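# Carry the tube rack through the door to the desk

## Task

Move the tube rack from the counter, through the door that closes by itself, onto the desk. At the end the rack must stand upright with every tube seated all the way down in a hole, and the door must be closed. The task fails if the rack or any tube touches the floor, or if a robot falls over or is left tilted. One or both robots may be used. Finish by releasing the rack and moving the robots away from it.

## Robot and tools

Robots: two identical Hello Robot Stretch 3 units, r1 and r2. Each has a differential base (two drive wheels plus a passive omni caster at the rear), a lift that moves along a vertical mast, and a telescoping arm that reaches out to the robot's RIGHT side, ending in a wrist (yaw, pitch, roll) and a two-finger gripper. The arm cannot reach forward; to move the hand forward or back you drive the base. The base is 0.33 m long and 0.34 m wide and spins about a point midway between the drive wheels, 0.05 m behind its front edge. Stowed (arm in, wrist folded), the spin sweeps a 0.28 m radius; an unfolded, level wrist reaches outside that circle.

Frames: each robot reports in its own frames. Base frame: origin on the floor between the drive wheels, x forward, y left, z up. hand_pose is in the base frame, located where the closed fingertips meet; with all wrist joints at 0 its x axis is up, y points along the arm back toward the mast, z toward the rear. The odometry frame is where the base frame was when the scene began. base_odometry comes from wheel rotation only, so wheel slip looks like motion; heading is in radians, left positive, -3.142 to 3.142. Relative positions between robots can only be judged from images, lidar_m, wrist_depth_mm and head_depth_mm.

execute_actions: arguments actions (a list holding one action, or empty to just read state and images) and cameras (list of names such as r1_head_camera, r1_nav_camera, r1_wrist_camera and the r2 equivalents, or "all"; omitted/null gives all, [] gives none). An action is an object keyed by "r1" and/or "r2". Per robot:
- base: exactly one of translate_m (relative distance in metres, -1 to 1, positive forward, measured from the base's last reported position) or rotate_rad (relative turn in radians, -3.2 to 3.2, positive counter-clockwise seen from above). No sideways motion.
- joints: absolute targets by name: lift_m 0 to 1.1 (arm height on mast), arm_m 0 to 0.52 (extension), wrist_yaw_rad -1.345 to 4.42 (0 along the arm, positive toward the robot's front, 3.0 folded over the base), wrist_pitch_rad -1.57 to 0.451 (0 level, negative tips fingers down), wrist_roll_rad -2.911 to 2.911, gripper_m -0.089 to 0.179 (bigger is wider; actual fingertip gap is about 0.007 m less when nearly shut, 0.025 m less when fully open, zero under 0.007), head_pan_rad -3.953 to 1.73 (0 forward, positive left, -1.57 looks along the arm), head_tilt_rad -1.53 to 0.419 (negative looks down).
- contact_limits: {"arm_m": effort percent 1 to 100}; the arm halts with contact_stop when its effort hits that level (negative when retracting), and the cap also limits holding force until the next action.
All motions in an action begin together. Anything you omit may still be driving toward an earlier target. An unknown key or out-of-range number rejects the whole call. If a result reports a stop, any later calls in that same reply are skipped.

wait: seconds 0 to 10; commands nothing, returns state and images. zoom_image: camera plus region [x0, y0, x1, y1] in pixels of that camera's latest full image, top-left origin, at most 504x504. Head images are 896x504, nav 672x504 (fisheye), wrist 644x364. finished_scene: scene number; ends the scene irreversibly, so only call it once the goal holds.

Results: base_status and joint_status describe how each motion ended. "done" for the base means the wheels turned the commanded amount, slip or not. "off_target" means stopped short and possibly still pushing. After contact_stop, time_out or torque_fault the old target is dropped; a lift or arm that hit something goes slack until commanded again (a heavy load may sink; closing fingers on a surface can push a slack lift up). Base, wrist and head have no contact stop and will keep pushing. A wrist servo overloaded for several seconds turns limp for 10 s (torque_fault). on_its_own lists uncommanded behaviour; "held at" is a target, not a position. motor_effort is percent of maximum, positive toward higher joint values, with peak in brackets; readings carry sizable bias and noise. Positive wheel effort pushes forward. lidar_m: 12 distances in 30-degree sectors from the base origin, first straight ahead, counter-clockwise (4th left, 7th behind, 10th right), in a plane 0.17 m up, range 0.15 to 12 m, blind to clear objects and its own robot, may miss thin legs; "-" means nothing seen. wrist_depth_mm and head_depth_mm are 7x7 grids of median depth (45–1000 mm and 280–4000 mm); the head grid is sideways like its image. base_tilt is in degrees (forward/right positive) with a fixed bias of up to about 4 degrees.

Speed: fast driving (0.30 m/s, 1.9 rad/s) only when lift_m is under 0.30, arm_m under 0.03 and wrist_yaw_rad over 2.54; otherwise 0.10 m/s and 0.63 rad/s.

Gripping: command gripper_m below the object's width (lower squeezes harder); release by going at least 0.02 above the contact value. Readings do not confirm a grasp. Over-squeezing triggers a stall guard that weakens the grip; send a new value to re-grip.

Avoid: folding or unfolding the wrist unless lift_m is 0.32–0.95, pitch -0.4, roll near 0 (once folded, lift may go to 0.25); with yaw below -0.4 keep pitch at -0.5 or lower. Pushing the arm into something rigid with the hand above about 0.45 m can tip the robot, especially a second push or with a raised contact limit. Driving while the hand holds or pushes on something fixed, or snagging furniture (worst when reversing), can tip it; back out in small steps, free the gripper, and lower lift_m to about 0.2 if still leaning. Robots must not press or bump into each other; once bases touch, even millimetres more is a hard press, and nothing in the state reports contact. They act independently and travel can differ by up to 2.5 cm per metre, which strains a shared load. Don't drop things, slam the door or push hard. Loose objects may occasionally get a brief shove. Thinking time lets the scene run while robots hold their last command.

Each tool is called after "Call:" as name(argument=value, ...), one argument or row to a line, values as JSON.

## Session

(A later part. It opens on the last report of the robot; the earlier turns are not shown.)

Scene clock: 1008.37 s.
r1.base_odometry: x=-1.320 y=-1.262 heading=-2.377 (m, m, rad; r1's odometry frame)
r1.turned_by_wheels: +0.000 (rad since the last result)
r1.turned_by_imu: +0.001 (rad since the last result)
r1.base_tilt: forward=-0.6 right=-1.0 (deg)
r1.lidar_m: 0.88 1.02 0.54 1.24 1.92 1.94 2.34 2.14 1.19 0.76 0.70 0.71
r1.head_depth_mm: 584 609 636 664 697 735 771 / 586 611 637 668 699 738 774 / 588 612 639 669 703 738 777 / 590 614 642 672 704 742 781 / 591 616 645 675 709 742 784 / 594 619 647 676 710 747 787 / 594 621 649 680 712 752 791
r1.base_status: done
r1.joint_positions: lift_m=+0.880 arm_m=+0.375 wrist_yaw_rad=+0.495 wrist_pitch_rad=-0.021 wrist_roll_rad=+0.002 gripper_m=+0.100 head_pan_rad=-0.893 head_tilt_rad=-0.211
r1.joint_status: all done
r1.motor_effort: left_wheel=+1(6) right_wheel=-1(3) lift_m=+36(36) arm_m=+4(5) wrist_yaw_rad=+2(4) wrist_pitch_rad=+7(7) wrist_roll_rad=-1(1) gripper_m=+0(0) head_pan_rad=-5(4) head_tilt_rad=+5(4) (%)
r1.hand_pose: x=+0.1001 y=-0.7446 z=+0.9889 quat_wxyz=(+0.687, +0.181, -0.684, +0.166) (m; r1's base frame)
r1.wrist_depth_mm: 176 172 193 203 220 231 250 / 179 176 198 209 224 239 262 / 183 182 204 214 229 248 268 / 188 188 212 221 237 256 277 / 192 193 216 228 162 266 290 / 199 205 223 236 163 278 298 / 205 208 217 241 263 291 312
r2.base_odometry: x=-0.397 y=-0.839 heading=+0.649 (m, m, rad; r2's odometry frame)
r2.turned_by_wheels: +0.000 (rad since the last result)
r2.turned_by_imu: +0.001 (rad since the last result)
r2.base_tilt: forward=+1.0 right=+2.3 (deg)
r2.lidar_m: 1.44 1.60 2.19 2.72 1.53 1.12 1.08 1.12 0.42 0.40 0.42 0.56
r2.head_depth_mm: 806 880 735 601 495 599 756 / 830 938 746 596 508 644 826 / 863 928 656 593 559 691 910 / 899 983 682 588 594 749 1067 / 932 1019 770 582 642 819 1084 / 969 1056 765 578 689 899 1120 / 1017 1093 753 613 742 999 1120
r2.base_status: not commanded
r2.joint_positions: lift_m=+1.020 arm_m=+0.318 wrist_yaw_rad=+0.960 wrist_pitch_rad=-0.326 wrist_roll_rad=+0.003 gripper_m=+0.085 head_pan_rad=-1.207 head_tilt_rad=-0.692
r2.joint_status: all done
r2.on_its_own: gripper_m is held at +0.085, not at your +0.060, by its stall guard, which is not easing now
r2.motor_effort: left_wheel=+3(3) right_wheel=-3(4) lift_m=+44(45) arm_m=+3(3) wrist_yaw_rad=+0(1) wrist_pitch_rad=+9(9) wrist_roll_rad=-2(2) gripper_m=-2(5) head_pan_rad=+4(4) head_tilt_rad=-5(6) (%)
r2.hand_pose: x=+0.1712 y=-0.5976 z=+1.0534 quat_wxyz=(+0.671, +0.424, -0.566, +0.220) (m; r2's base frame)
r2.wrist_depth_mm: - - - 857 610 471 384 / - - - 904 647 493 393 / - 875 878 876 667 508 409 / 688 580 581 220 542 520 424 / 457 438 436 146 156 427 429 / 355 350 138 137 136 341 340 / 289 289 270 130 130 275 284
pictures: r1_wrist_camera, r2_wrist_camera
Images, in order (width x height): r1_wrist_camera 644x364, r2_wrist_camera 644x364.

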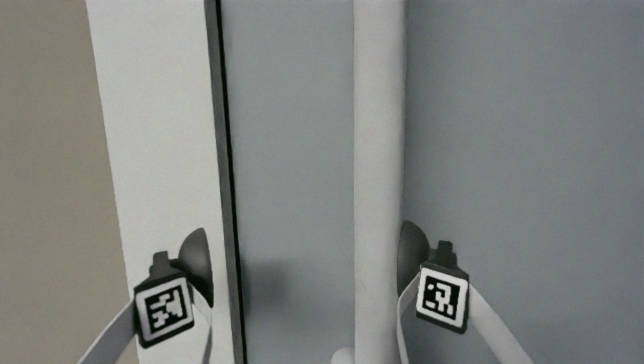

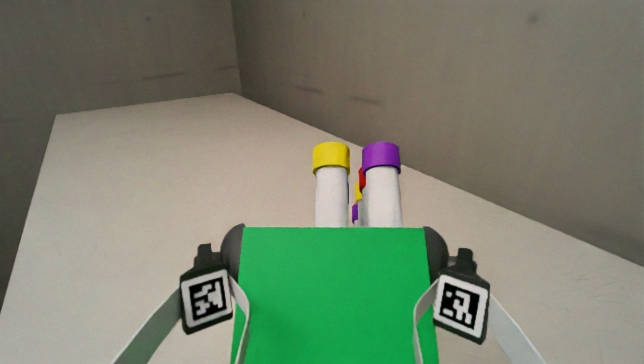

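Call:
execute_actions(
  actions=[
    {"r1":{"base":{"translate_m":-0.015},"joints":{"arm_m":0.43}},"r2":{"joints":{"head_pan_rad":-1.3,"head_tilt_rad":-0.4,"wrist_pitch_rad":-0.2}}},
  ],
  cameras=["r1_wrist_camera","r2_wrist_camera","r2_head_camera"],
)

Scene clock: 1043.07 s.
r1.base_odometry: x=-1.309 y=-1.252 heading=-2.377 (m, m, rad; r1's odometry frame)
r1.turned_by_wheels: +0.000 (rad since the last result)
r1.turned_by_imu: +0.001 (rad since the last result)
r1.base_tilt: forward=-0.6 right=-1.1 (deg)
r1.lidar_m: 0.89 1.03 0.54 1.26 1.91 1.92 2.32 2.12 1.19 0.77 0.71 0.72
r1.head_depth_mm: 591 617 645 674 706 743 778 / 593 619 647 677 709 748 786 / 595 622 649 678 711 749 791 / 597 622 651 682 714 751 793 / 598 626 653 685 716 755 797 / 601 626 656 688 720 759 802 / 603 630 657 688 722 761 803
r1.base_status: done
r1.joint_positions: lift_m=+0.880 arm_m=+0.430 wrist_yaw_rad=+0.495 wrist_pitch_rad=-0.021 wrist_roll_rad=+0.002 gripper_m=+0.100 head_pan_rad=-0.893 head_tilt_rad=-0.211
r1.joint_status: all done
r1.motor_effort: left_wheel=+1(5) right_wheel=+0(5) lift_m=+36(36) arm_m=+4(4) wrist_yaw_rad=+3(2) wrist_pitch_rad=+7(7) wrist_roll_rad=-1(1) gripper_m=+0(0) head_pan_rad=-4(3) head_tilt_rad=+5(4) (%)
r1.hand_pose: x=+0.1001 y=-0.7996 z=+0.9889 quat_wxyz=(+0.687, +0.181, -0.684, +0.166) (m; r1's base frame)
r1.wrist_depth_mm: 137 155 161 103 183 195 209 / 140 159 165 106 190 201 217 / 144 164 171 109 197 208 225 / 147 166 175 112 200 216 233 / 151 171 182 115 205 222 242 / 156 161 189 119 208 233 250 / 159 180 194 123 223 241 261
r2.base_odometry: x=-0.397 y=-0.839 heading=+0.649 (m, m, rad; r2's odometry frame)
r2.turned_by_wheels: +0.000 (rad since the last result)
r2.turned_by_imu: +0.001 (rad since the last result)
r2.base_tilt: forward=+1.0 right=+2.3 (deg)
r2.lidar_m: 1.44 1.59 2.18 2.73 1.53 1.12 1.08 1.12 0.42 0.40 0.42 0.56
r2.head_depth_mm: 805 861 909 - 675 506 486 / 824 883 943 - 666 504 506 / 845 909 975 858 661 500 528 / 875 938 1002 611 656 497 551 / 897 969 1048 791 650 511 567 / 923 993 1087 940 644 527 602 / 953 1028 1125 928 638 542 634
r2.base_status: not commanded
r2.joint_positions: lift_m=+1.020 arm_m=+0.318 wrist_yaw_rad=+0.960 wrist_pitch_rad=-0.232 wrist_roll_rad=+0.003 gripper_m=+0.085 head_pan_rad=-1.293 head_tilt_rad=-0.409
r2.joint_status: all done
r2.on_its_own: gripper_m is held at +0.085, not at your +0.060, by its stall guard, which is not easing now
r2.motor_effort: left_wheel=+2(3) right_wheel=-3(4) lift_m=+44(44) arm_m=+3(3) wrist_yaw_rad=+0(1) wrist_pitch_rad=+11(10) wrist_roll_rad=-2(2) gripper_m=-2(2) head_pan_rad=-5(20) head_tilt_rad=+6(32) (%)
r2.hand_pose: x=+0.1783 y=-0.6026 z=+1.0758 quat_wxyz=(+0.660, +0.398, -0.586, +0.251) (m; r2's base frame)
r2.wrist_depth_mm: - - - 857 599 475 386 / - - - 913 638 488 391 / - - - 959 660 501 404 / - 755 740 219 633 525 418 / 559 528 523 146 156 510 429 / 406 403 138 137 136 394 402 / 322 325 301 129 130 311 320
pictures: r1_wrist_camera, r2_head_camera (sideways: a quarter turn clockwise sets it upright), r2_wrist_camera
Images, in order (width x height): r1_wrist_camera 644x364, r2_head_camera 896x504, r2_wrist_camera 644x364.

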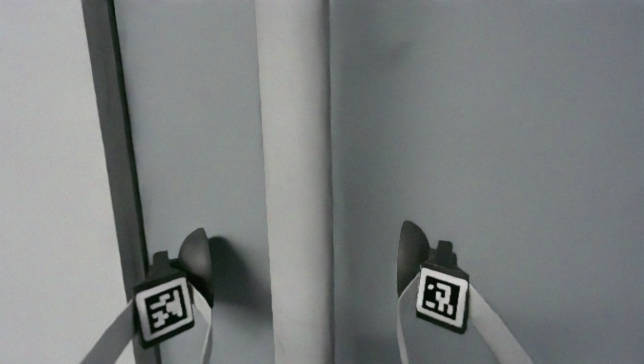

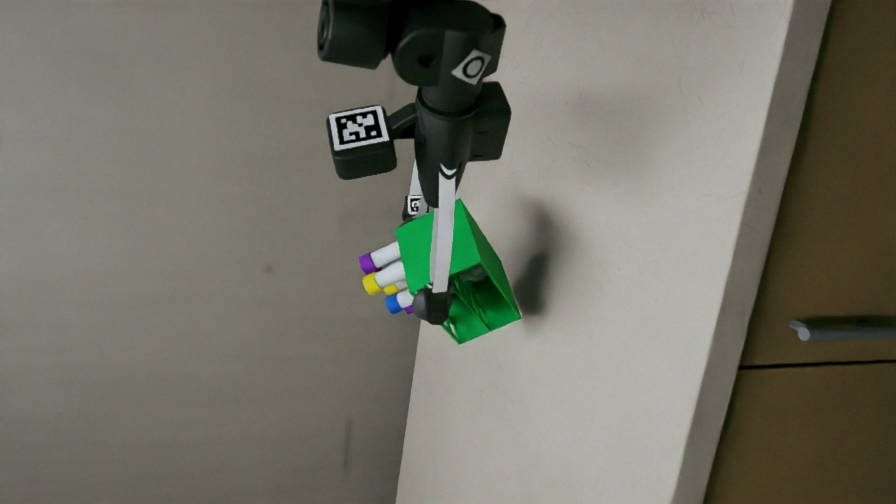

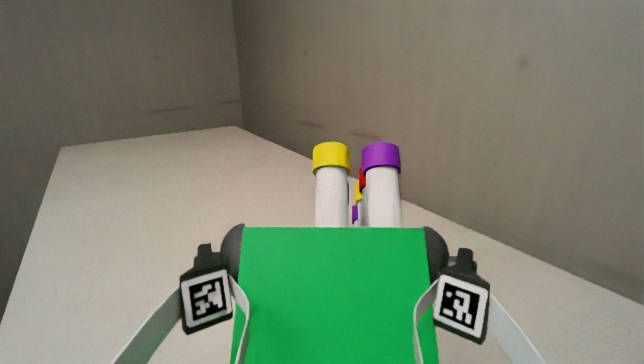

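Call:
zoom_image(
  camera="r2_head_camera",
  region=[300, 150, 600, 380],
)

Region (300, 150, 600, 380) of r2_head_camera's 896x504 image, scaled by 1.680, with more detail than that image has; it fills the top 386 rows of this view, and the rest is white.

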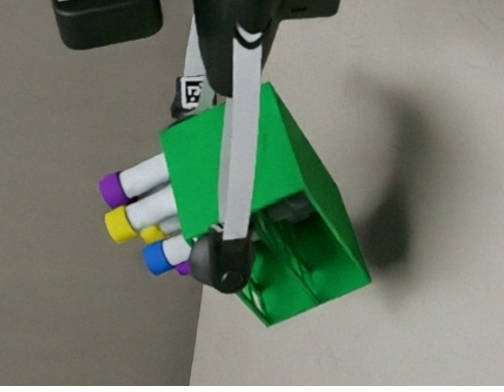

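Call:
execute_actions(
  actions=[
    {"r1":{"joints":{"gripper_m":0.0}},"r2":{"joints":{"wrist_pitch_rad":0.03}}},
  ],
  cameras=["r1_wrist_camera","r2_head_camera"],
)

Scene clock: 1129.43 s.
r1.base_odometry: x=-1.309 y=-1.252 heading=-2.377 (m, m, rad; r1's odometry frame)
r1.turned_by_wheels: +0.000 (rad since the last result)
r1.turned_by_imu: +0.001 (rad since the last result)
r1.base_tilt: forward=-0.6 right=-1.1 (deg)
r1.lidar_m: 0.89 1.03 0.54 1.26 1.91 1.93 2.32 2.12 1.20 0.76 0.71 0.72
r1.head_depth_mm: 592 617 645 675 707 743 778 / 593 619 646 676 710 745 788 / 595 620 649 678 711 750 789 / 597 622 654 680 716 752 793 / 598 626 654 683 717 757 796 / 601 627 655 686 721 758 800 / 603 630 658 689 724 761 802
r1.base_status: not commanded
r1.joint_positions: lift_m=+0.880 arm_m=+0.430 wrist_yaw_rad=+0.498 wrist_pitch_rad=-0.021 wrist_roll_rad=+0.002 gripper_m=+0.000 head_pan_rad=-0.893 head_tilt_rad=-0.211
r1.joint_status: all done
r1.motor_effort: left_wheel=+2(2) right_wheel=-2(2) lift_m=+36(36) arm_m=+4(4) wrist_yaw_rad=-1(2) wrist_pitch_rad=+7(7) wrist_roll_rad=-1(1) gripper_m=-11(87) head_pan_rad=-4(4) head_tilt_rad=+4(4) (%)
r1.hand_pose: x=+0.1006 y=-0.7993 z=+0.9889 quat_wxyz=(+0.687, +0.182, -0.684, +0.167) (m; r1's base frame)
r1.wrist_depth_mm: 137 155 162 103 182 195 207 / 140 159 166 105 190 201 215 / 144 162 170 108 196 209 225 / 147 167 177 111 201 215 231 / 151 172 180 114 210 223 243 / 155 175 182 117 219 230 249 / 159 169 196 122 221 239 259
r2.base_odometry: x=-0.397 y=-0.839 heading=+0.649 (m, m, rad; r2's odometry frame)
r2.turned_by_wheels: +0.000 (rad since the last result)
r2.turned_by_imu: +0.001 (rad since the last result)
r2.base_tilt: forward=+1.1 right=+2.3 (deg)
r2.lidar_m: 1.44 1.60 2.18 2.72 1.53 1.12 1.08 1.11 0.42 0.40 0.42 0.56
r2.head_depth_mm: 802 856 912 - 674 506 487 / 823 885 937 - 670 504 505 / 848 913 966 863 663 499 527 / 874 934 789 851 654 497 551 / 892 970 1030 791 650 511 565 / 922 999 1082 940 644 527 604 / 950 1029 1123 930 636 541 635
r2.base_status: not commanded
r2.joint_positions: lift_m=+1.020 arm_m=+0.318 wrist_yaw_rad=+0.960 wrist_pitch_rad=-0.004 wrist_roll_rad=+0.003 gripper_m=+0.085 head_pan_rad=-1.293 head_tilt_rad=-0.409
r2.joint_status: all done
r2.on_its_own: gripper_m is held at +0.085, not at your +0.060, by its stall guard, which is not easing now
r2.motor_effort: left_wheel=+2(2) right_wheel=-4(4) lift_m=+44(44) arm_m=+3(3) wrist_yaw_rad=+0(1) wrist_pitch_rad=+12(14) wrist_roll_rad=-2(2) gripper_m=-1(2) head_pan_rad=-5(5) head_tilt_rad=+6(5) (%)
r2.hand_pose: x=+0.1885 y=-0.6096 z=+1.1331 quat_wxyz=(+0.627, +0.329, -0.627, +0.325) (m; r2's base frame)
r2.wrist_depth_mm: - - - 912 640 486 394 / - - - 929 656 494 400 / - - - 952 659 505 403 / - - - 220 622 503 411 / - 974 975 145 156 510 415 / 675 631 138 137 136 503 417 / 453 458 274 129 130 461 420
pictures: r1_wrist_camera, r2_head_camera (sideways: a quarter turn clockwise sets it upright)
Images, in order (width x height): r1_wrist_camera 644x364, r2_head_camera 896x504.

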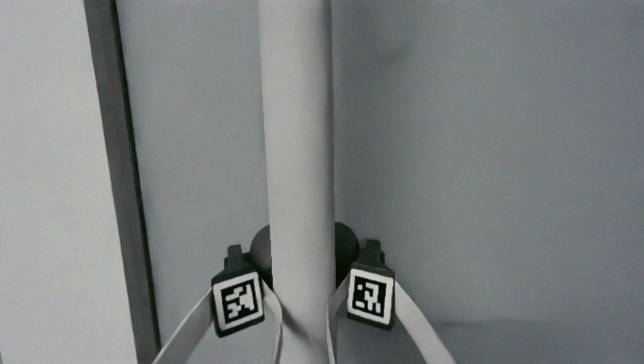

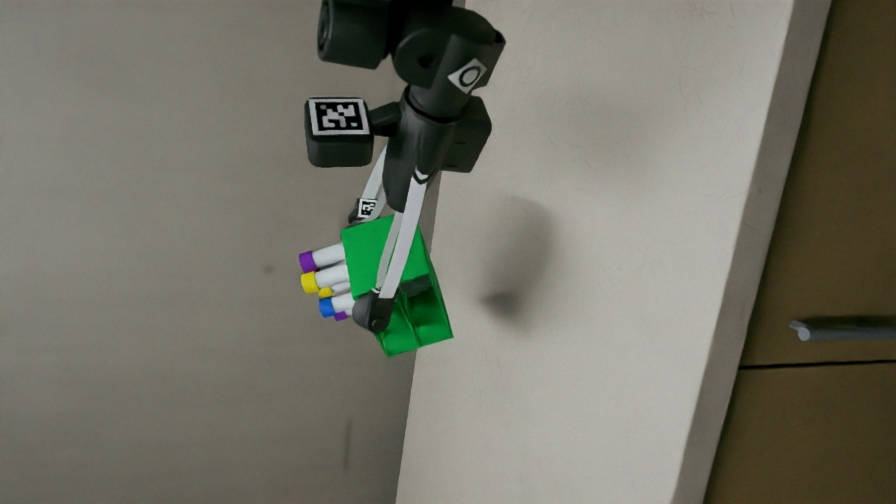

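Call:
zoom_image(
  camera="r2_head_camera",
  region=[260, 170, 500, 370],
)

Region (260, 170, 500, 370) of r2_head_camera's 896x504 image, scaled by 2.100, with more detail than that image has.

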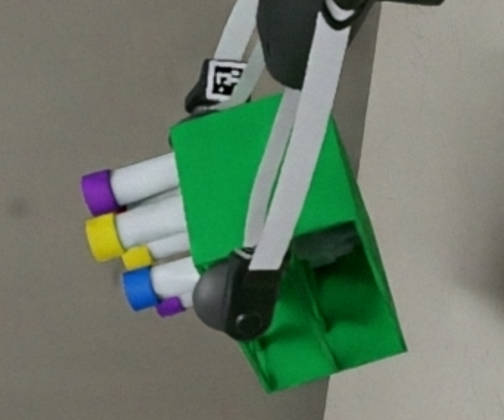

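Call:
execute_actions(
  actions=[],
  cameras=["r2_wrist_camera","r2_nav_camera"],
)

Scene clock: 1202.93 s.
r1.base_odometry: x=-1.309 y=-1.252 heading=-2.377 (m, m, rad; r1's odometry frame)
r1.turned_by_wheels: +0.000 (rad since the last result)
r1.turned_by_imu: +0.001 (rad since the last result)
r1.base_tilt: forward=-0.6 right=-1.1 (deg)
r1.lidar_m: 0.89 1.02 0.54 1.26 1.91 1.93 2.32 2.12 1.19 0.77 0.71 0.72
r1.head_depth_mm: 590 617 646 674 707 741 780 / 593 619 647 677 708 745 786 / 594 621 647 677 712 750 789 / 598 624 651 681 715 753 791 / 598 625 653 683 716 754 796 / 602 626 657 686 719 758 800 / 603 631 657 690 722 762 803
r1.base_status: not commanded
r1.joint_positions: lift_m=+0.880 arm_m=+0.430 wrist_yaw_rad=+0.498 wrist_pitch_rad=-0.021 wrist_roll_rad=+0.002 gripper_m=+0.000 head_pan_rad=-0.893 head_tilt_rad=-0.211
r1.joint_status: all done
r1.motor_effort: left_wheel=+2(2) right_wheel=-2(2) lift_m=+36(36) arm_m=+5(4) wrist_yaw_rad=-1(2) wrist_pitch_rad=+7(7) wrist_roll_rad=-1(1) gripper_m=-10(87) head_pan_rad=-5(4) head_tilt_rad=+4(4) (%)
r1.hand_pose: x=+0.1006 y=-0.7993 z=+0.9889 quat_wxyz=(+0.687, +0.182, -0.684, +0.167) (m; r1's base frame)
r1.wrist_depth_mm: 137 155 162 103 183 196 208 / 140 159 166 105 188 202 215 / 144 163 170 108 195 208 224 / 147 168 176 111 201 214 230 / 151 170 181 114 208 224 241 / 155 175 182 117 217 232 249 / 160 169 195 123 221 238 262
r2.base_odometry: x=-0.397 y=-0.839 heading=+0.649 (m, m, rad; r2's odometry frame)
r2.turned_by_wheels: +0.000 (rad since the last result)
r2.turned_by_imu: +0.000 (rad since the last result)
r2.base_tilt: forward=+1.0 right=+2.3 (deg)
r2.lidar_m: 1.44 1.60 2.18 2.72 1.53 1.12 1.08 1.11 0.42 0.40 0.42 0.56
r2.head_depth_mm: 804 863 906 - 674 507 484 / 825 885 943 - 669 503 506 / 845 909 970 861 661 499 525 / 873 936 787 850 656 496 549 / 896 966 1037 796 649 510 566 / 926 997 1086 943 642 525 603 / 948 1029 1127 922 638 542 635
r2.base_status: not commanded
r2.joint_positions: lift_m=+1.020 arm_m=+0.318 wrist_yaw_rad=+0.960 wrist_pitch_rad=-0.004 wrist_roll_rad=+0.003 gripper_m=+0.085 head_pan_rad=-1.293 head_tilt_rad=-0.409
r2.joint_status: all done
r2.on_its_own: gripper_m is held at +0.085, not at your +0.060, by its stall guard, which is not easing now
r2.motor_effort: left_wheel=+2(2) right_wheel=-3(4) lift_m=+44(44) arm_m=+3(3) wrist_yaw_rad=-1(1) wrist_pitch_rad=+12(14) wrist_roll_rad=-2(2) gripper_m=-4(2) head_pan_rad=-4(5) head_tilt_rad=+6(5) (%)
r2.hand_pose: x=+0.1885 y=-0.6096 z=+1.1331 quat_wxyz=(+0.627, +0.329, -0.627, +0.325) (m; r2's base frame)
r2.wrist_depth_mm: - - - 911 637 487 395 / - - - 931 648 491 403 / - - - 984 653 500 407 / - - - 221 616 506 411 / - 976 974 145 156 514 412 / 667 628 138 136 136 501 417 / 458 463 276 129 130 461 420
pictures: r2_nav_camera (sideways: a quarter turn counterclockwise sets it upright), r2_wrist_camera
Images, in order (width x height): r2_nav_camera 672x504, r2_wrist_camera 644x364.

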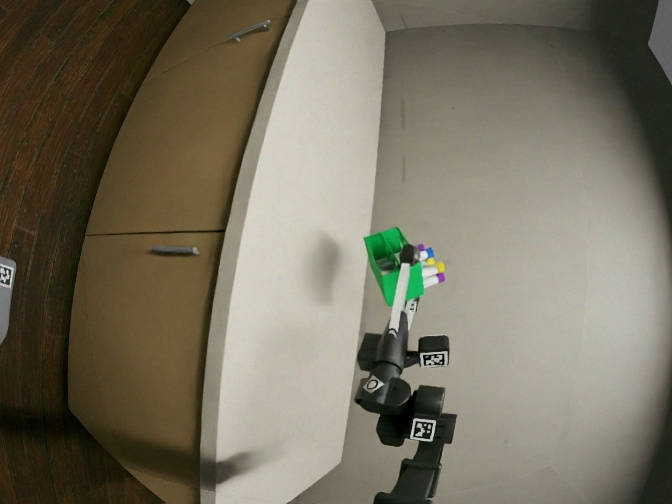

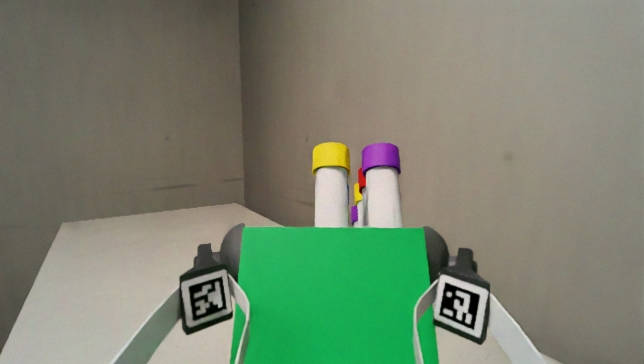

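Call:
execute_actions(
  actions=[
    {"r2":{"joints":{"wrist_pitch_rad":0.3,"head_tilt_rad":-0.3}}},
  ],
  cameras=["r2_wrist_camera","r2_head_camera"],
)

Scene clock: 1226.70 s.
r1.base_odometry: x=-1.309 y=-1.252 heading=-2.377 (m, m, rad; r1's odometry frame)
r1.turned_by_wheels: +0.000 (rad since the last result)
r1.turned_by_imu: +0.001 (rad since the last result)
r1.base_tilt: forward=-0.6 right=-1.1 (deg)
r1.lidar_m: 0.89 1.03 0.54 1.26 1.91 1.93 2.32 2.12 1.20 0.77 0.71 0.72
r1.head_depth_mm: 591 617 645 674 706 743 779 / 594 619 647 677 710 747 785 / 597 620 649 678 712 747 789 / 595 623 650 682 714 752 794 / 599 625 653 684 716 756 794 / 600 627 655 686 721 758 800 / 602 629 657 688 723 761 803
r1.base_status: not commanded
r1.joint_positions: lift_m=+0.880 arm_m=+0.430 wrist_yaw_rad=+0.498 wrist_pitch_rad=-0.021 wrist_roll_rad=+0.002 gripper_m=+0.000 head_pan_rad=-0.893 head_tilt_rad=-0.211
r1.joint_status: not commanded
r1.motor_effort: left_wheel=+2(2) right_wheel=-2(2) lift_m=+37(36) arm_m=+4(5) wrist_yaw_rad=-1(1) wrist_pitch_rad=+7(7) wrist_roll_rad=-1(1) gripper_m=-10(11) head_pan_rad=-4(5) head_tilt_rad=+4(4) (%)
r1.hand_pose: x=+0.1006 y=-0.7993 z=+0.9889 quat_wxyz=(+0.687, +0.182, -0.684, +0.167) (m; r1's base frame)
r1.wrist_depth_mm: 137 154 162 103 182 196 208 / 140 159 166 105 188 201 216 / 144 163 170 108 194 206 224 / 148 168 176 111 202 214 231 / 151 171 180 114 208 223 240 / 155 175 183 117 217 230 251 / 160 169 196 122 221 239 260
r2.base_odometry: x=-0.397 y=-0.839 heading=+0.649 (m, m, rad; r2's odometry frame)
r2.turned_by_wheels: +0.000 (rad since the last result)
r2.turned_by_imu: +0.001 (rad since the last result)
r2.base_tilt: forward=+1.1 right=+2.3 (deg)
r2.lidar_m: 1.44 1.59 2.18 2.73 1.53 1.12 1.08 1.12 0.42 0.40 0.42 0.56
r2.head_depth_mm: 821 863 913 - 755 570 442 / 839 889 931 - 750 565 441 / 864 912 964 1020 780 562 454 / 885 937 620 1056 772 556 465 / 917 966 1009 980 763 552 479 / 940 1001 1069 1124 756 549 524 / 965 1032 1097 1146 747 544 546
r2.base_status: not commanded
r2.joint_positions: lift_m=+1.020 arm_m=+0.318 wrist_yaw_rad=+0.960 wrist_pitch_rad=+0.265 wrist_roll_rad=+0.003 gripper_m=+0.085 head_pan_rad=-1.293 head_tilt_rad=-0.310
r2.joint_status: all done
r2.on_its_own: gripper_m is held at +0.085, not at your +0.060, by its stall guard, which is not easing now
r2.motor_effort: left_wheel=+2(3) right_wheel=-3(4) lift_m=+44(44) arm_m=+3(3) wrist_yaw_rad=-1(0) wrist_pitch_rad=+12(13) wrist_roll_rad=-2(2) gripper_m=-2(3) head_pan_rad=-4(4) head_tilt_rad=+6(19) (%)
r2.hand_pose: x=+0.1864 y=-0.6081 z=+1.2023 quat_wxyz=(+0.578, +0.242, -0.665, +0.406) (m; r2's base frame)
r2.wrist_depth_mm: - - - - 717 540 433 / - - - - 708 534 422 / - - - - 688 526 420 / - - - 222 630 512 415 / - - - 146 157 506 411 / - - 138 137 136 484 407 / 952 860 435 128 130 475 402
pictures: r2_head_camera (sideways: a quarter turn clockwise sets it upright), r2_wrist_camera
Images, in order (width x height): r2_head_camera 896x504, r2_wrist_camera 644x364.

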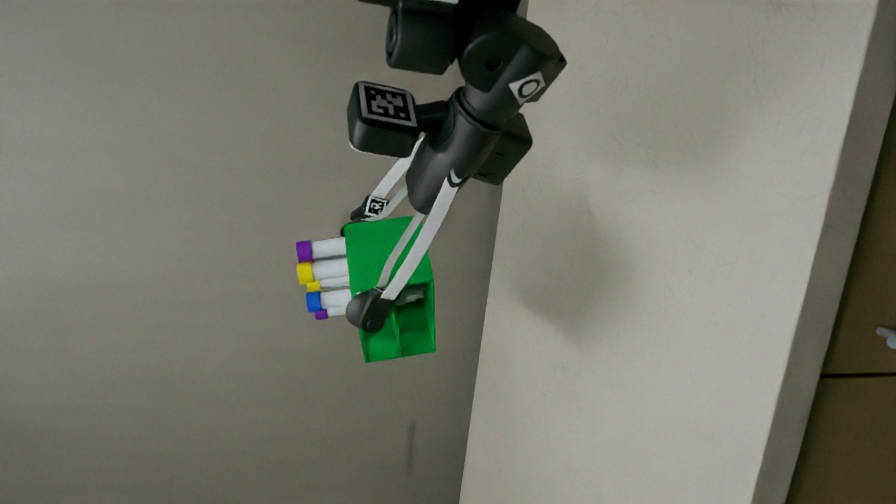

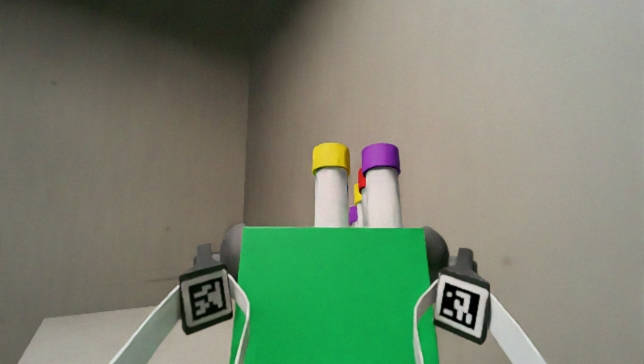

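Call:
zoom_image(
  camera="r2_head_camera",
  region=[260, 180, 480, 380],
)

Region (260, 180, 480, 380) of r2_head_camera's 896x504 image, scaled by 2.291, with more detail than that image has; it fills the top 458 rows of this view, and the rest is white.

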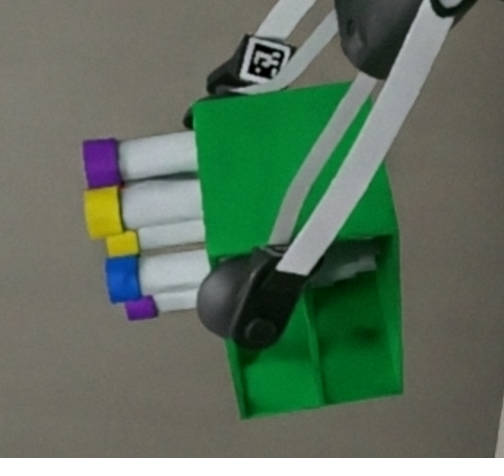

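Call:
execute_actions(
  actions=[
    {"r2":{"joints":{"wrist_pitch_rad":0.45}}},
  ],
  cameras=["r2_wrist_camera","r2_head_camera"],
)

Scene clock: 1246.67 s.
r1.base_odometry: x=-1.309 y=-1.252 heading=-2.377 (m, m, rad; r1's odometry frame)
r1.turned_by_wheels: +0.000 (rad since the last result)
r1.turned_by_imu: +0.001 (rad since the last result)
r1.base_tilt: forward=-0.6 right=-1.2 (deg)
r1.lidar_m: 0.89 1.03 0.54 1.27 1.91 1.93 2.32 2.12 1.20 0.77 0.71 0.72
r1.head_depth_mm: 591 616 645 674 707 742 780 / 592 618 646 677 711 747 786 / 597 622 649 679 711 748 790 / 598 623 653 682 715 753 793 / 599 625 652 683 718 755 796 / 602 627 656 687 721 755 801 / 603 629 658 688 723 759 802
r1.base_status: not commanded
r1.joint_positions: lift_m=+0.880 arm_m=+0.430 wrist_yaw_rad=+0.498 wrist_pitch_rad=-0.021 wrist_roll_rad=+0.002 gripper_m=+0.000 head_pan_rad=-0.893 head_tilt_rad=-0.211
r1.joint_status: not commanded
r1.motor_effort: left_wheel=+2(2) right_wheel=-2(2) lift_m=+36(36) arm_m=+5(5) wrist_yaw_rad=+0(1) wrist_pitch_rad=+7(7) wrist_roll_rad=-1(1) gripper_m=-10(10) head_pan_rad=-5(5) head_tilt_rad=+5(4) (%)
r1.hand_pose: x=+0.1006 y=-0.7993 z=+0.9889 quat_wxyz=(+0.687, +0.182, -0.684, +0.167) (m; r1's base frame)
r1.wrist_depth_mm: 137 156 161 103 183 195 210 / 140 159 166 106 189 200 214 / 144 162 170 108 194 209 224 / 148 168 175 111 201 215 231 / 152 171 182 114 209 225 239 / 156 176 183 117 218 231 249 / 160 170 195 123 221 240 260
r2.base_odometry: x=-0.397 y=-0.839 heading=+0.649 (m, m, rad; r2's odometry frame)
r2.turned_by_wheels: +0.000 (rad since the last result)
r2.turned_by_imu: +0.001 (rad since the last result)
r2.base_tilt: forward=+1.0 right=+2.3 (deg)
r2.lidar_m: 1.44 1.60 2.18 2.73 1.53 1.12 1.08 1.12 0.42 0.40 0.42 0.56
r2.head_depth_mm: 821 863 914 - 755 570 442 / 840 888 925 - 786 566 441 / 865 916 966 1044 782 562 453 / 889 937 558 1053 774 557 465 / 914 971 653 1085 764 552 478 / 944 996 1059 1116 756 550 523 / 971 1038 1098 1141 748 544 546
r2.base_status: not commanded
r2.joint_positions: lift_m=+1.020 arm_m=+0.318 wrist_yaw_rad=+0.960 wrist_pitch_rad=+0.416 wrist_roll_rad=+0.003 gripper_m=+0.085 head_pan_rad=-1.293 head_tilt_rad=-0.310
r2.joint_status: all done
r2.on_its_own: gripper_m is held at +0.085, not at your +0.060, by its stall guard, which is not easing now
r2.motor_effort: left_wheel=+3(2) right_wheel=-3(4) lift_m=+44(44) arm_m=+3(3) wrist_yaw_rad=+0(0) wrist_pitch_rad=+11(13) wrist_roll_rad=-2(2) gripper_m=-2(3) head_pan_rad=-5(5) head_tilt_rad=+6(6) (%)
r2.hand_pose: x=+0.1787 y=-0.6027 z=+1.2397 quat_wxyz=(+0.546, +0.191, -0.682, +0.449) (m; r2's base frame)
r2.wrist_depth_mm: - - - - 790 585 461 / - - - - 753 564 451 / - - - - 726 546 437 / - - - 912 639 530 428 / - - - 145 157 517 414 / - - 138 137 136 489 406 / - - - 128 129 482 400
pictures: r2_head_camera (sideways: a quarter turn clockwise sets it upright), r2_wrist_camera
Images, in order (width x height): r2_head_camera 896x504, r2_wrist_camera 644x364.

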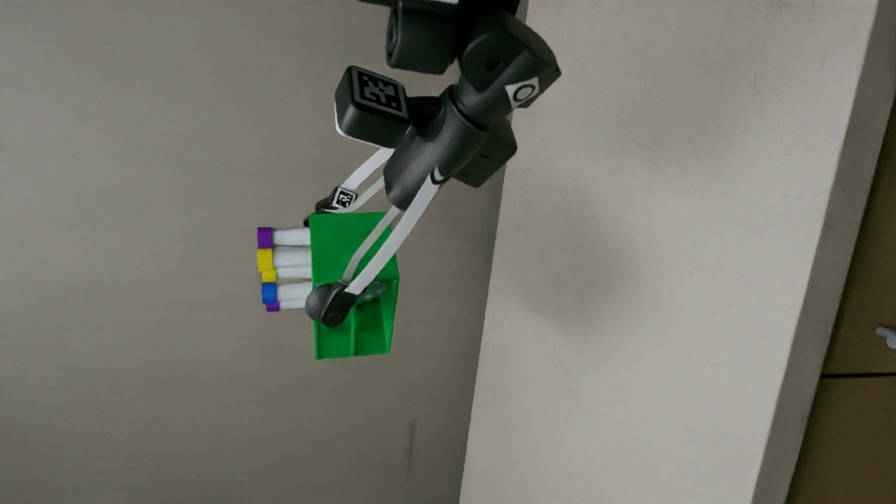

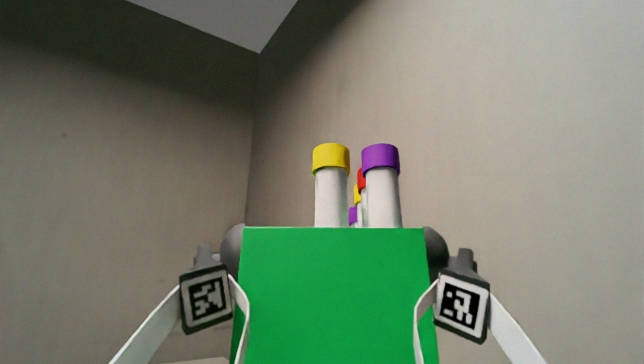

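Call:
execute_actions(
  actions=[
    {"r1":{"base":{"translate_m":-0.075},"joints":{"arm_m":0.382,"wrist_yaw_rad":0.585}}},
  ],
  cameras=["r1_wrist_camera"],
)

Scene clock: 1264.97 s.
r1.base_odometry: x=-1.255 y=-1.200 heading=-2.376 (m, m, rad; r1's odometry frame)
r1.turned_by_wheels: +0.000 (rad since the last result)
r1.turned_by_imu: +0.002 (rad since the last result)
r1.base_tilt: forward=-0.6 right=-1.0 (deg)
r1.lidar_m: 0.95 1.09 0.57 1.33 1.87 1.88 2.26 2.06 1.23 0.75 0.73 0.77
r1.head_depth_mm: 629 655 684 712 746 785 822 / 634 662 691 724 758 797 839 / 636 665 693 726 759 800 841 / 639 667 696 730 765 803 847 / 641 667 699 729 768 806 851 / 643 671 701 733 770 812 855 / 646 673 705 737 771 815 858
r1.base_status: done
r1.joint_positions: lift_m=+0.880 arm_m=+0.382 wrist_yaw_rad=+0.595 wrist_pitch_rad=-0.020 wrist_roll_rad=+0.002 gripper_m=+0.000 head_pan_rad=-0.893 head_tilt_rad=-0.210
r1.joint_status: all done
r1.motor_effort: left_wheel=+8(16) right_wheel=-10(13) lift_m=+36(36) arm_m=-5(15) wrist_yaw_rad=-12(44) wrist_pitch_rad=+7(7) wrist_roll_rad=-1(1) gripper_m=-8(11) head_pan_rad=-4(5) head_tilt_rad=+4(4) (%)
r1.hand_pose: x=+0.1220 y=-0.7391 z=+0.9890 quat_wxyz=(+0.678, +0.215, -0.674, +0.200) (m; r1's base frame)
r1.wrist_depth_mm: 223 166 169 109 188 199 211 / 228 170 172 113 194 206 218 / 237 227 178 116 200 213 224 / 247 236 183 119 206 219 235 / 254 242 188 121 213 228 242 / 261 252 191 124 221 235 252 / 266 261 203 130 229 242 264
r2.base_odometry: x=-0.397 y=-0.839 heading=+0.649 (m, m, rad; r2's odometry frame)
r2.turned_by_wheels: +0.000 (rad since the last result)
r2.turned_by_imu: +0.001 (rad since the last result)
r2.base_tilt: forward=+1.0 right=+2.3 (deg)
r2.lidar_m: 1.44 1.60 2.19 0.64 0.64 1.12 1.08 1.12 0.42 0.40 0.42 0.56
r2.head_depth_mm: 816 858 908 - 758 569 443 / 845 883 926 - 785 565 441 / 865 917 959 1045 779 560 453 / 888 940 558 1052 772 557 465 / 911 967 652 1085 765 552 478 / 944 998 1063 1118 755 547 524 / 969 1038 1104 1152 751 542 546
r2.base_status: not commanded
r2.joint_positions: lift_m=+1.020 arm_m=+0.318 wrist_yaw_rad=+0.960 wrist_pitch_rad=+0.416 wrist_roll_rad=+0.003 gripper_m=+0.085 head_pan_rad=-1.293 head_tilt_rad=-0.310
r2.joint_status: not commanded
r2.on_its_own: gripper_m is held at +0.085, not at your +0.060, by its stall guard, which is not easing now
r2.motor_effort: left_wheel=+3(3) right_wheel=-4(4) lift_m=+44(44) arm_m=+3(3) wrist_yaw_rad=-1(0) wrist_pitch_rad=+11(11) wrist_roll_rad=-2(2) gripper_m=-3(1) head_pan_rad=-4(5) head_tilt_rad=+6(6) (%)
r2.hand_pose: x=+0.1787 y=-0.6027 z=+1.2397 quat_wxyz=(+0.546, +0.191, -0.682, +0.449) (m; r2's base frame)
r2.wrist_depth_mm: - - - - 787 578 455 / - - - - 759 569 448 / - - - - 719 546 435 / - - - 898 652 539 426 / - - - 145 157 515 414 / - - 138 137 137 488 410 / - - - 128 130 477 396
pictures: r1_wrist_camera
Images, in order (width x height): r1_wrist_camera 644x364.

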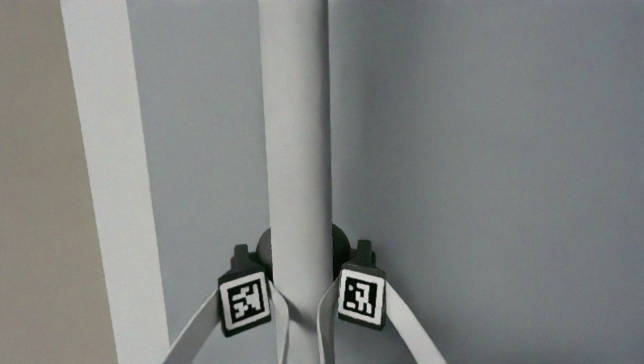

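Call:
execute_actions(
  actions=[
    {"r1":{"base":{"translate_m":-0.079},"joints":{"arm_m":0.341,"wrist_yaw_rad":0.672,"gripper_m":-0.03}},"r2":{"joints":{"arm_m":0.15}}},
  ],
  cameras=["r1_wrist_camera","r2_wrist_camera"],
)

Scene clock: 1277.33 s.
r1.base_odometry: x=-1.198 y=-1.145 heading=-2.376 (m, m, rad; r1's odometry frame)
r1.turned_by_wheels: +0.001 (rad since the last result)
r1.turned_by_imu: +0.002 (rad since the last result)
r1.base_tilt: forward=-0.7 right=-1.1 (deg)
r1.lidar_m: 1.01 1.15 0.61 1.41 1.82 1.84 2.18 2.00 1.30 0.71 0.68 0.82
r1.head_depth_mm: 673 707 2736 2399 2698 1849 714 / 675 704 733 767 801 844 892 / 680 709 742 776 813 854 901 / 682 710 742 779 816 858 902 / 684 714 746 780 821 863 912 / 688 716 749 783 821 865 912 / 688 719 751 788 827 868 916
r1.base_status: done
r1.joint_positions: lift_m=+0.880 arm_m=+0.341 wrist_yaw_rad=+0.687 wrist_pitch_rad=-0.021 wrist_roll_rad=+0.002 gripper_m=-0.029 head_pan_rad=-0.893 head_tilt_rad=-0.210
r1.joint_status: all done
r1.on_its_own: wrist_yaw_rad is at rest, and its effort (-18) is outside its rest range (-12 to +12)
r1.motor_effort: left_wheel=+10(13) right_wheel=-12(17) lift_m=+36(36) arm_m=-4(12) wrist_yaw_rad=-18(50) wrist_pitch_rad=+7(7) wrist_roll_rad=-1(1) gripper_m=-18(93) head_pan_rad=-4(4) head_tilt_rad=+4(4) (%)
r1.hand_pose: x=+0.1408 y=-0.6840 z=+0.9889 quat_wxyz=(+0.668, +0.245, -0.664, +0.231) (m; r1's base frame)
r1.wrist_depth_mm: 312 166 168 111 188 198 210 / 322 170 173 113 192 205 217 / 331 329 178 117 200 212 223 / 339 336 183 119 204 216 231 / 350 351 188 121 214 226 242 / 363 366 192 123 221 235 248 / 374 375 203 130 227 244 260
r2.base_odometry: x=-0.397 y=-0.839 heading=+0.649 (m, m, rad; r2's odometry frame)
r2.turned_by_wheels: +0.000 (rad since the last result)
r2.turned_by_imu: +0.001 (rad since the last result)
r2.base_tilt: forward=+1.1 right=+2.3 (deg)
r2.lidar_m: 1.44 1.60 2.19 0.69 1.32 1.12 1.08 1.12 0.42 0.40 0.42 0.56
r2.head_depth_mm: 820 861 914 952 - 528 444 / 844 887 936 - - 542 441 / 865 916 970 - - 562 454 / 888 938 983 1015 753 557 465 / 913 975 400 978 769 554 478 / 943 1004 1045 968 755 549 524 / 972 1038 1098 1141 747 544 546
r2.base_status: not commanded
r2.joint_positions: lift_m=+1.020 arm_m=+0.150 wrist_yaw_rad=+0.960 wrist_pitch_rad=+0.416 wrist_roll_rad=+0.003 gripper_m=+0.085 head_pan_rad=-1.293 head_tilt_rad=-0.310
r2.joint_status: all done
r2.on_its_own: gripper_m is held at +0.085, not at your +0.060, by its stall guard, which is not easing now
r2.motor_effort: left_wheel=+3(2) right_wheel=-4(3) lift_m=+44(44) arm_m=-4(6) wrist_yaw_rad=-1(1) wrist_pitch_rad=+11(11) wrist_roll_rad=-2(2) gripper_m=-3(2) head_pan_rad=-4(4) head_tilt_rad=+6(6) (%)
r2.hand_pose: x=+0.1787 y=-0.4351 z=+1.2399 quat_wxyz=(+0.545, +0.191, -0.682, +0.449) (m; r2's base frame)
r2.wrist_depth_mm: - - - - - 772 608 / - - - - - 751 589 / - - - - 949 710 582 / - - - - 838 698 562 / - - - 146 157 683 551 / - - 137 136 136 640 544 / - - - 128 130 631 530
pictures: r1_wrist_camera, r2_wrist_camera
Images, in order (width x height): r1_wrist_camera 644x364, r2_wrist_camera 644x364.

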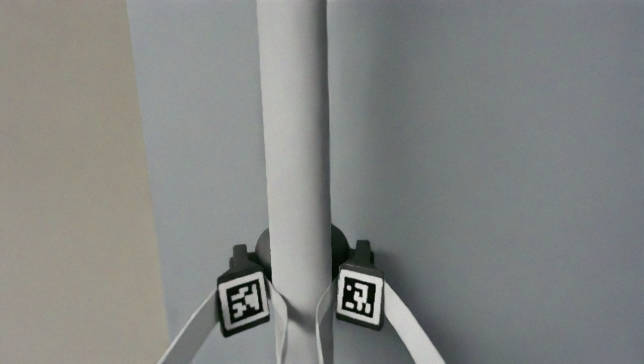

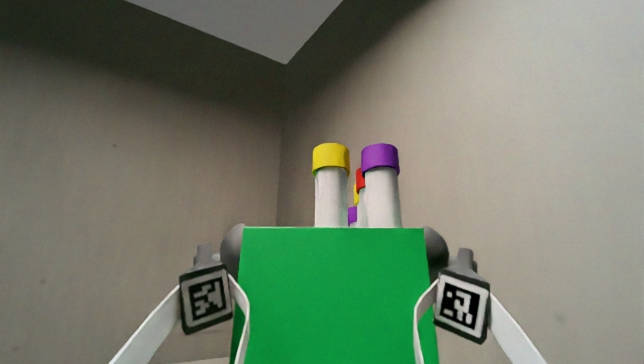

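Call:
execute_actions(
  actions=[
    {"r1":{"base":{"translate_m":-0.082},"joints":{"arm_m":0.306,"wrist_yaw_rad":0.77}},"r2":{"joints":{"arm_m":0.03,"wrist_yaw_rad":1.5}}},
  ],
  cameras=["r1_wrist_camera","r2_wrist_camera"],
)

Scene clock: 1287.30 s.
r1.base_odometry: x=-1.139 y=-1.088 heading=-2.375 (m, m, rad; r1's odometry frame)
r1.turned_by_wheels: +0.000 (rad since the last result)
r1.turned_by_imu: +0.001 (rad since the last result)
r1.base_tilt: forward=-0.6 right=-1.1 (deg)
r1.lidar_m: 1.07 1.21 0.66 1.49 1.77 1.79 2.11 1.94 1.43 0.69 0.63 0.87
r1.head_depth_mm: 2546 2673 575 581 607 634 668 / 718 751 821 2373 2684 2014 1546 / 724 753 787 820 860 904 953 / 728 758 794 830 872 918 965 / 731 761 796 833 875 919 970 / 732 764 799 838 878 924 972 / 735 767 802 839 882 928 982
r1.base_status: done
r1.joint_positions: lift_m=+0.880 arm_m=+0.306 wrist_yaw_rad=+0.781 wrist_pitch_rad=-0.021 wrist_roll_rad=+0.002 gripper_m=-0.029 head_pan_rad=-0.893 head_tilt_rad=-0.210
r1.joint_status: all done
r1.on_its_own: wrist_yaw_rad is at rest, and its effort (-13) is outside its rest range (-12 to +12)
r1.motor_effort: left_wheel=+7(16) right_wheel=-8(18) lift_m=+36(36) arm_m=-4(13) wrist_yaw_rad=-13(55) wrist_pitch_rad=+7(7) wrist_roll_rad=-1(1) gripper_m=-18(21) head_pan_rad=-4(4) head_tilt_rad=+4(4) (%)
r1.hand_pose: x=+0.1586 y=-0.6329 z=+0.9888 quat_wxyz=(+0.656, +0.276, -0.651, +0.262) (m; r1's base frame)
r1.wrist_depth_mm: 420 165 168 110 188 197 210 / 427 172 174 113 192 204 215 / 447 434 178 115 199 211 224 / 457 444 184 118 204 219 231 / 481 457 190 121 213 222 239 / 485 481 192 123 220 233 250 / 509 501 205 130 227 241 258
r2.base_odometry: x=-0.397 y=-0.839 heading=+0.649 (m, m, rad; r2's odometry frame)
r2.turned_by_wheels: +0.000 (rad since the last result)
r2.turned_by_imu: +0.001 (rad since the last result)
r2.base_tilt: forward=+1.0 right=+2.3 (deg)
r2.lidar_m: 1.44 1.60 2.18 0.75 0.79 1.12 1.08 1.12 0.42 0.40 0.42 0.56
r2.head_depth_mm: 818 863 910 970 821 - - / 840 887 943 997 783 565 - / 864 915 972 1021 - 586 - / 887 941 994 1054 - - - / 914 970 1032 1084 816 - - / 939 1003 1068 1123 803 - - / 976 1026 1104 1154 754 - 553
r2.base_status: not commanded
r2.joint_positions: lift_m=+1.020 arm_m=+0.030 wrist_yaw_rad=+1.499 wrist_pitch_rad=+0.416 wrist_roll_rad=+0.003 gripper_m=+0.085 head_pan_rad=-1.293 head_tilt_rad=-0.310
r2.joint_status: all done
r2.on_its_own: gripper_m is held at +0.085, not at your +0.060, by its stall guard, which is not easing now
r2.motor_effort: left_wheel=+2(2) right_wheel=-4(4) lift_m=+44(44) arm_m=-5(6) wrist_yaw_rad=+1(5) wrist_pitch_rad=+11(11) wrist_roll_rad=-2(1) gripper_m=-2(2) head_pan_rad=-4(4) head_tilt_rad=+6(6) (%)
r2.hand_pose: x=+0.2221 y=-0.1927 z=+1.2399 quat_wxyz=(+0.406, +0.365, -0.606, +0.578) (m; r2's base frame)
r2.wrist_depth_mm: - - - - - - 993 / - - - - - - 974 / - - - - - - 964 / - - - - - - 958 / - - - 146 157 - 990 / - - 138 136 136 - 942 / - - - 128 130 - 970
pictures: r1_wrist_camera, r2_wrist_camera
Images, in order (width x height): r1_wrist_camera 644x364, r2_wrist_camera 644x364.

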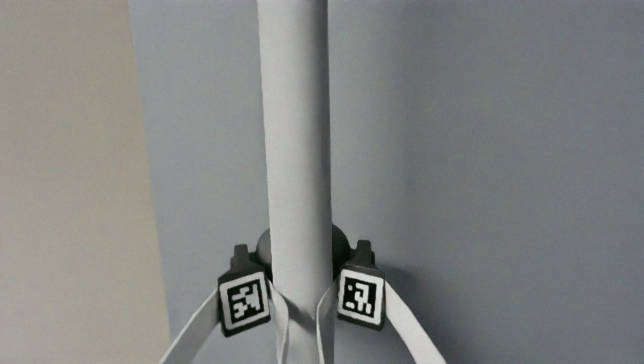

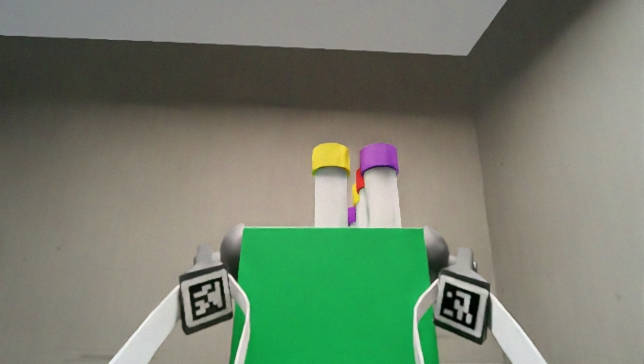

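Call:
execute_actions(
  actions=[
    {"r1":{"base":{"translate_m":-0.085},"joints":{"arm_m":0.28,"wrist_yaw_rad":0.857}},"r2":{"base":{"rotate_rad":2.06}}},
  ],
  cameras=["r1_wrist_camera","r2_wrist_camera"],
)

Scene clock: 1339.93 s.
r1.base_odometry: x=-1.078 y=-1.029 heading=-2.375 (m, m, rad; r1's odometry frame)
r1.turned_by_wheels: +0.000 (rad since the last result)
r1.turned_by_imu: +0.002 (rad since the last result)
r1.base_tilt: forward=-0.7 right=-1.1 (deg)
r1.lidar_m: 1.15 0.97 0.84 1.57 1.71 1.73 2.04 1.87 1.52 0.68 0.59 0.92
r1.head_depth_mm: 476 497 518 542 573 606 646 / 2630 2758 2819 2988 2674 1863 645 / 765 800 839 882 931 1009 1501 / 775 807 844 884 925 970 1032 / 777 810 847 885 930 977 1030 / 780 811 851 891 932 983 1037 / 781 817 855 896 937 988 1043
r1.base_status: done
r1.joint_positions: lift_m=+0.880 arm_m=+0.280 wrist_yaw_rad=+0.877 wrist_pitch_rad=-0.021 wrist_roll_rad=+0.002 gripper_m=-0.029 head_pan_rad=-0.893 head_tilt_rad=-0.210
r1.joint_status: all done
r1.on_its_own: wrist_yaw_rad is at rest, and its effort (-23) is outside its rest range (-12 to +12)
r1.motor_effort: left_wheel=+9(17) right_wheel=-10(17) lift_m=+36(36) arm_m=-3(12) wrist_yaw_rad=-23(58) wrist_pitch_rad=+7(7) wrist_roll_rad=-1(1) gripper_m=-18(21) head_pan_rad=-5(4) head_tilt_rad=+4(4) (%)
r1.hand_pose: x=+0.1751 y=-0.5888 z=+0.9887 quat_wxyz=(+0.643, +0.307, -0.637, +0.293) (m; r1's base frame)
r1.wrist_depth_mm: 540 166 170 111 186 195 207 / 558 530 174 113 193 202 214 / 573 540 179 116 198 209 220 / 591 563 185 119 204 215 228 / 627 595 189 121 210 222 237 / 651 621 194 123 220 230 244 / 698 637 206 130 226 241 256
r2.base_odometry: x=-0.397 y=-0.839 heading=+2.709 (m, m, rad; r2's odometry frame)
r2.turned_by_wheels: +2.060 (rad since the last result)
r2.turned_by_imu: +2.044 (rad since the last result)
r2.base_tilt: forward=+1.0 right=+2.3 (deg)
r2.lidar_m: 0.86 1.13 1.08 1.11 0.43 0.40 0.41 0.54 1.30 1.58 2.12 0.81
r2.head_depth_mm: 1401 1454 1524 1576 1671 - - / 1527 1596 1657 1740 1810 1806 - / 1646 1740 1806 1890 - 1905 - / 1807 1904 2003 2146 - - - / 1989 2136 2235 2422 2495 - - / 2282 2400 2597 2790 2607 - - / 2437 2593 2722 2915 2454 - 1350
r2.base_status: done
r2.joint_positions: lift_m=+1.020 arm_m=+0.030 wrist_yaw_rad=+1.499 wrist_pitch_rad=+0.417 wrist_roll_rad=+0.003 gripper_m=+0.085 head_pan_rad=-1.293 head_tilt_rad=-0.310
r2.joint_status: not commanded
r2.on_its_own: gripper_m is held at +0.085, not at your +0.060, by its stall guard, which is not easing now
r2.motor_effort: left_wheel=-4(7) right_wheel=+5(9) lift_m=+44(44) arm_m=-4(4) wrist_yaw_rad=+2(1) wrist_pitch_rad=+11(11) wrist_roll_rad=-2(2) gripper_m=-3(3) head_pan_rad=-4(4) head_tilt_rad=+6(6) (%)
r2.hand_pose: x=+0.2221 y=-0.1927 z=+1.2399 quat_wxyz=(+0.406, +0.365, -0.606, +0.578) (m; r2's base frame)
r2.wrist_depth_mm: - - - - - - - / - - - - - - - / - - - - - - - / - - - 746 - - - / - - - 146 157 - - / - - 137 137 136 - - / - - - 128 130 - -
pictures: r1_wrist_camera, r2_wrist_camera
Images, in order (width x height): r1_wrist_camera 644x364, r2_wrist_camera 644x364.

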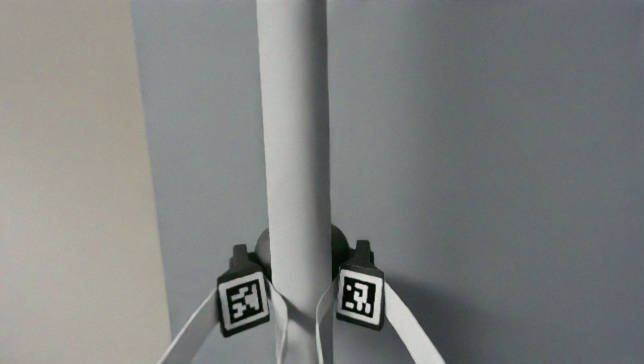

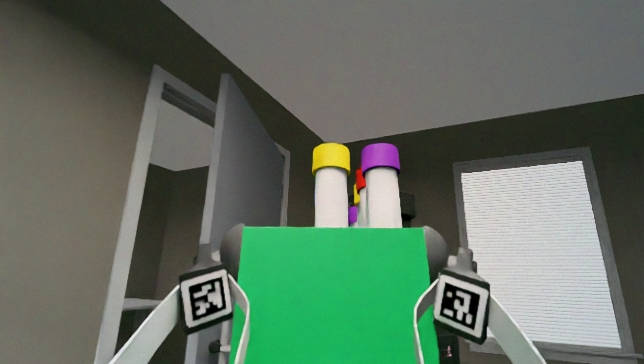

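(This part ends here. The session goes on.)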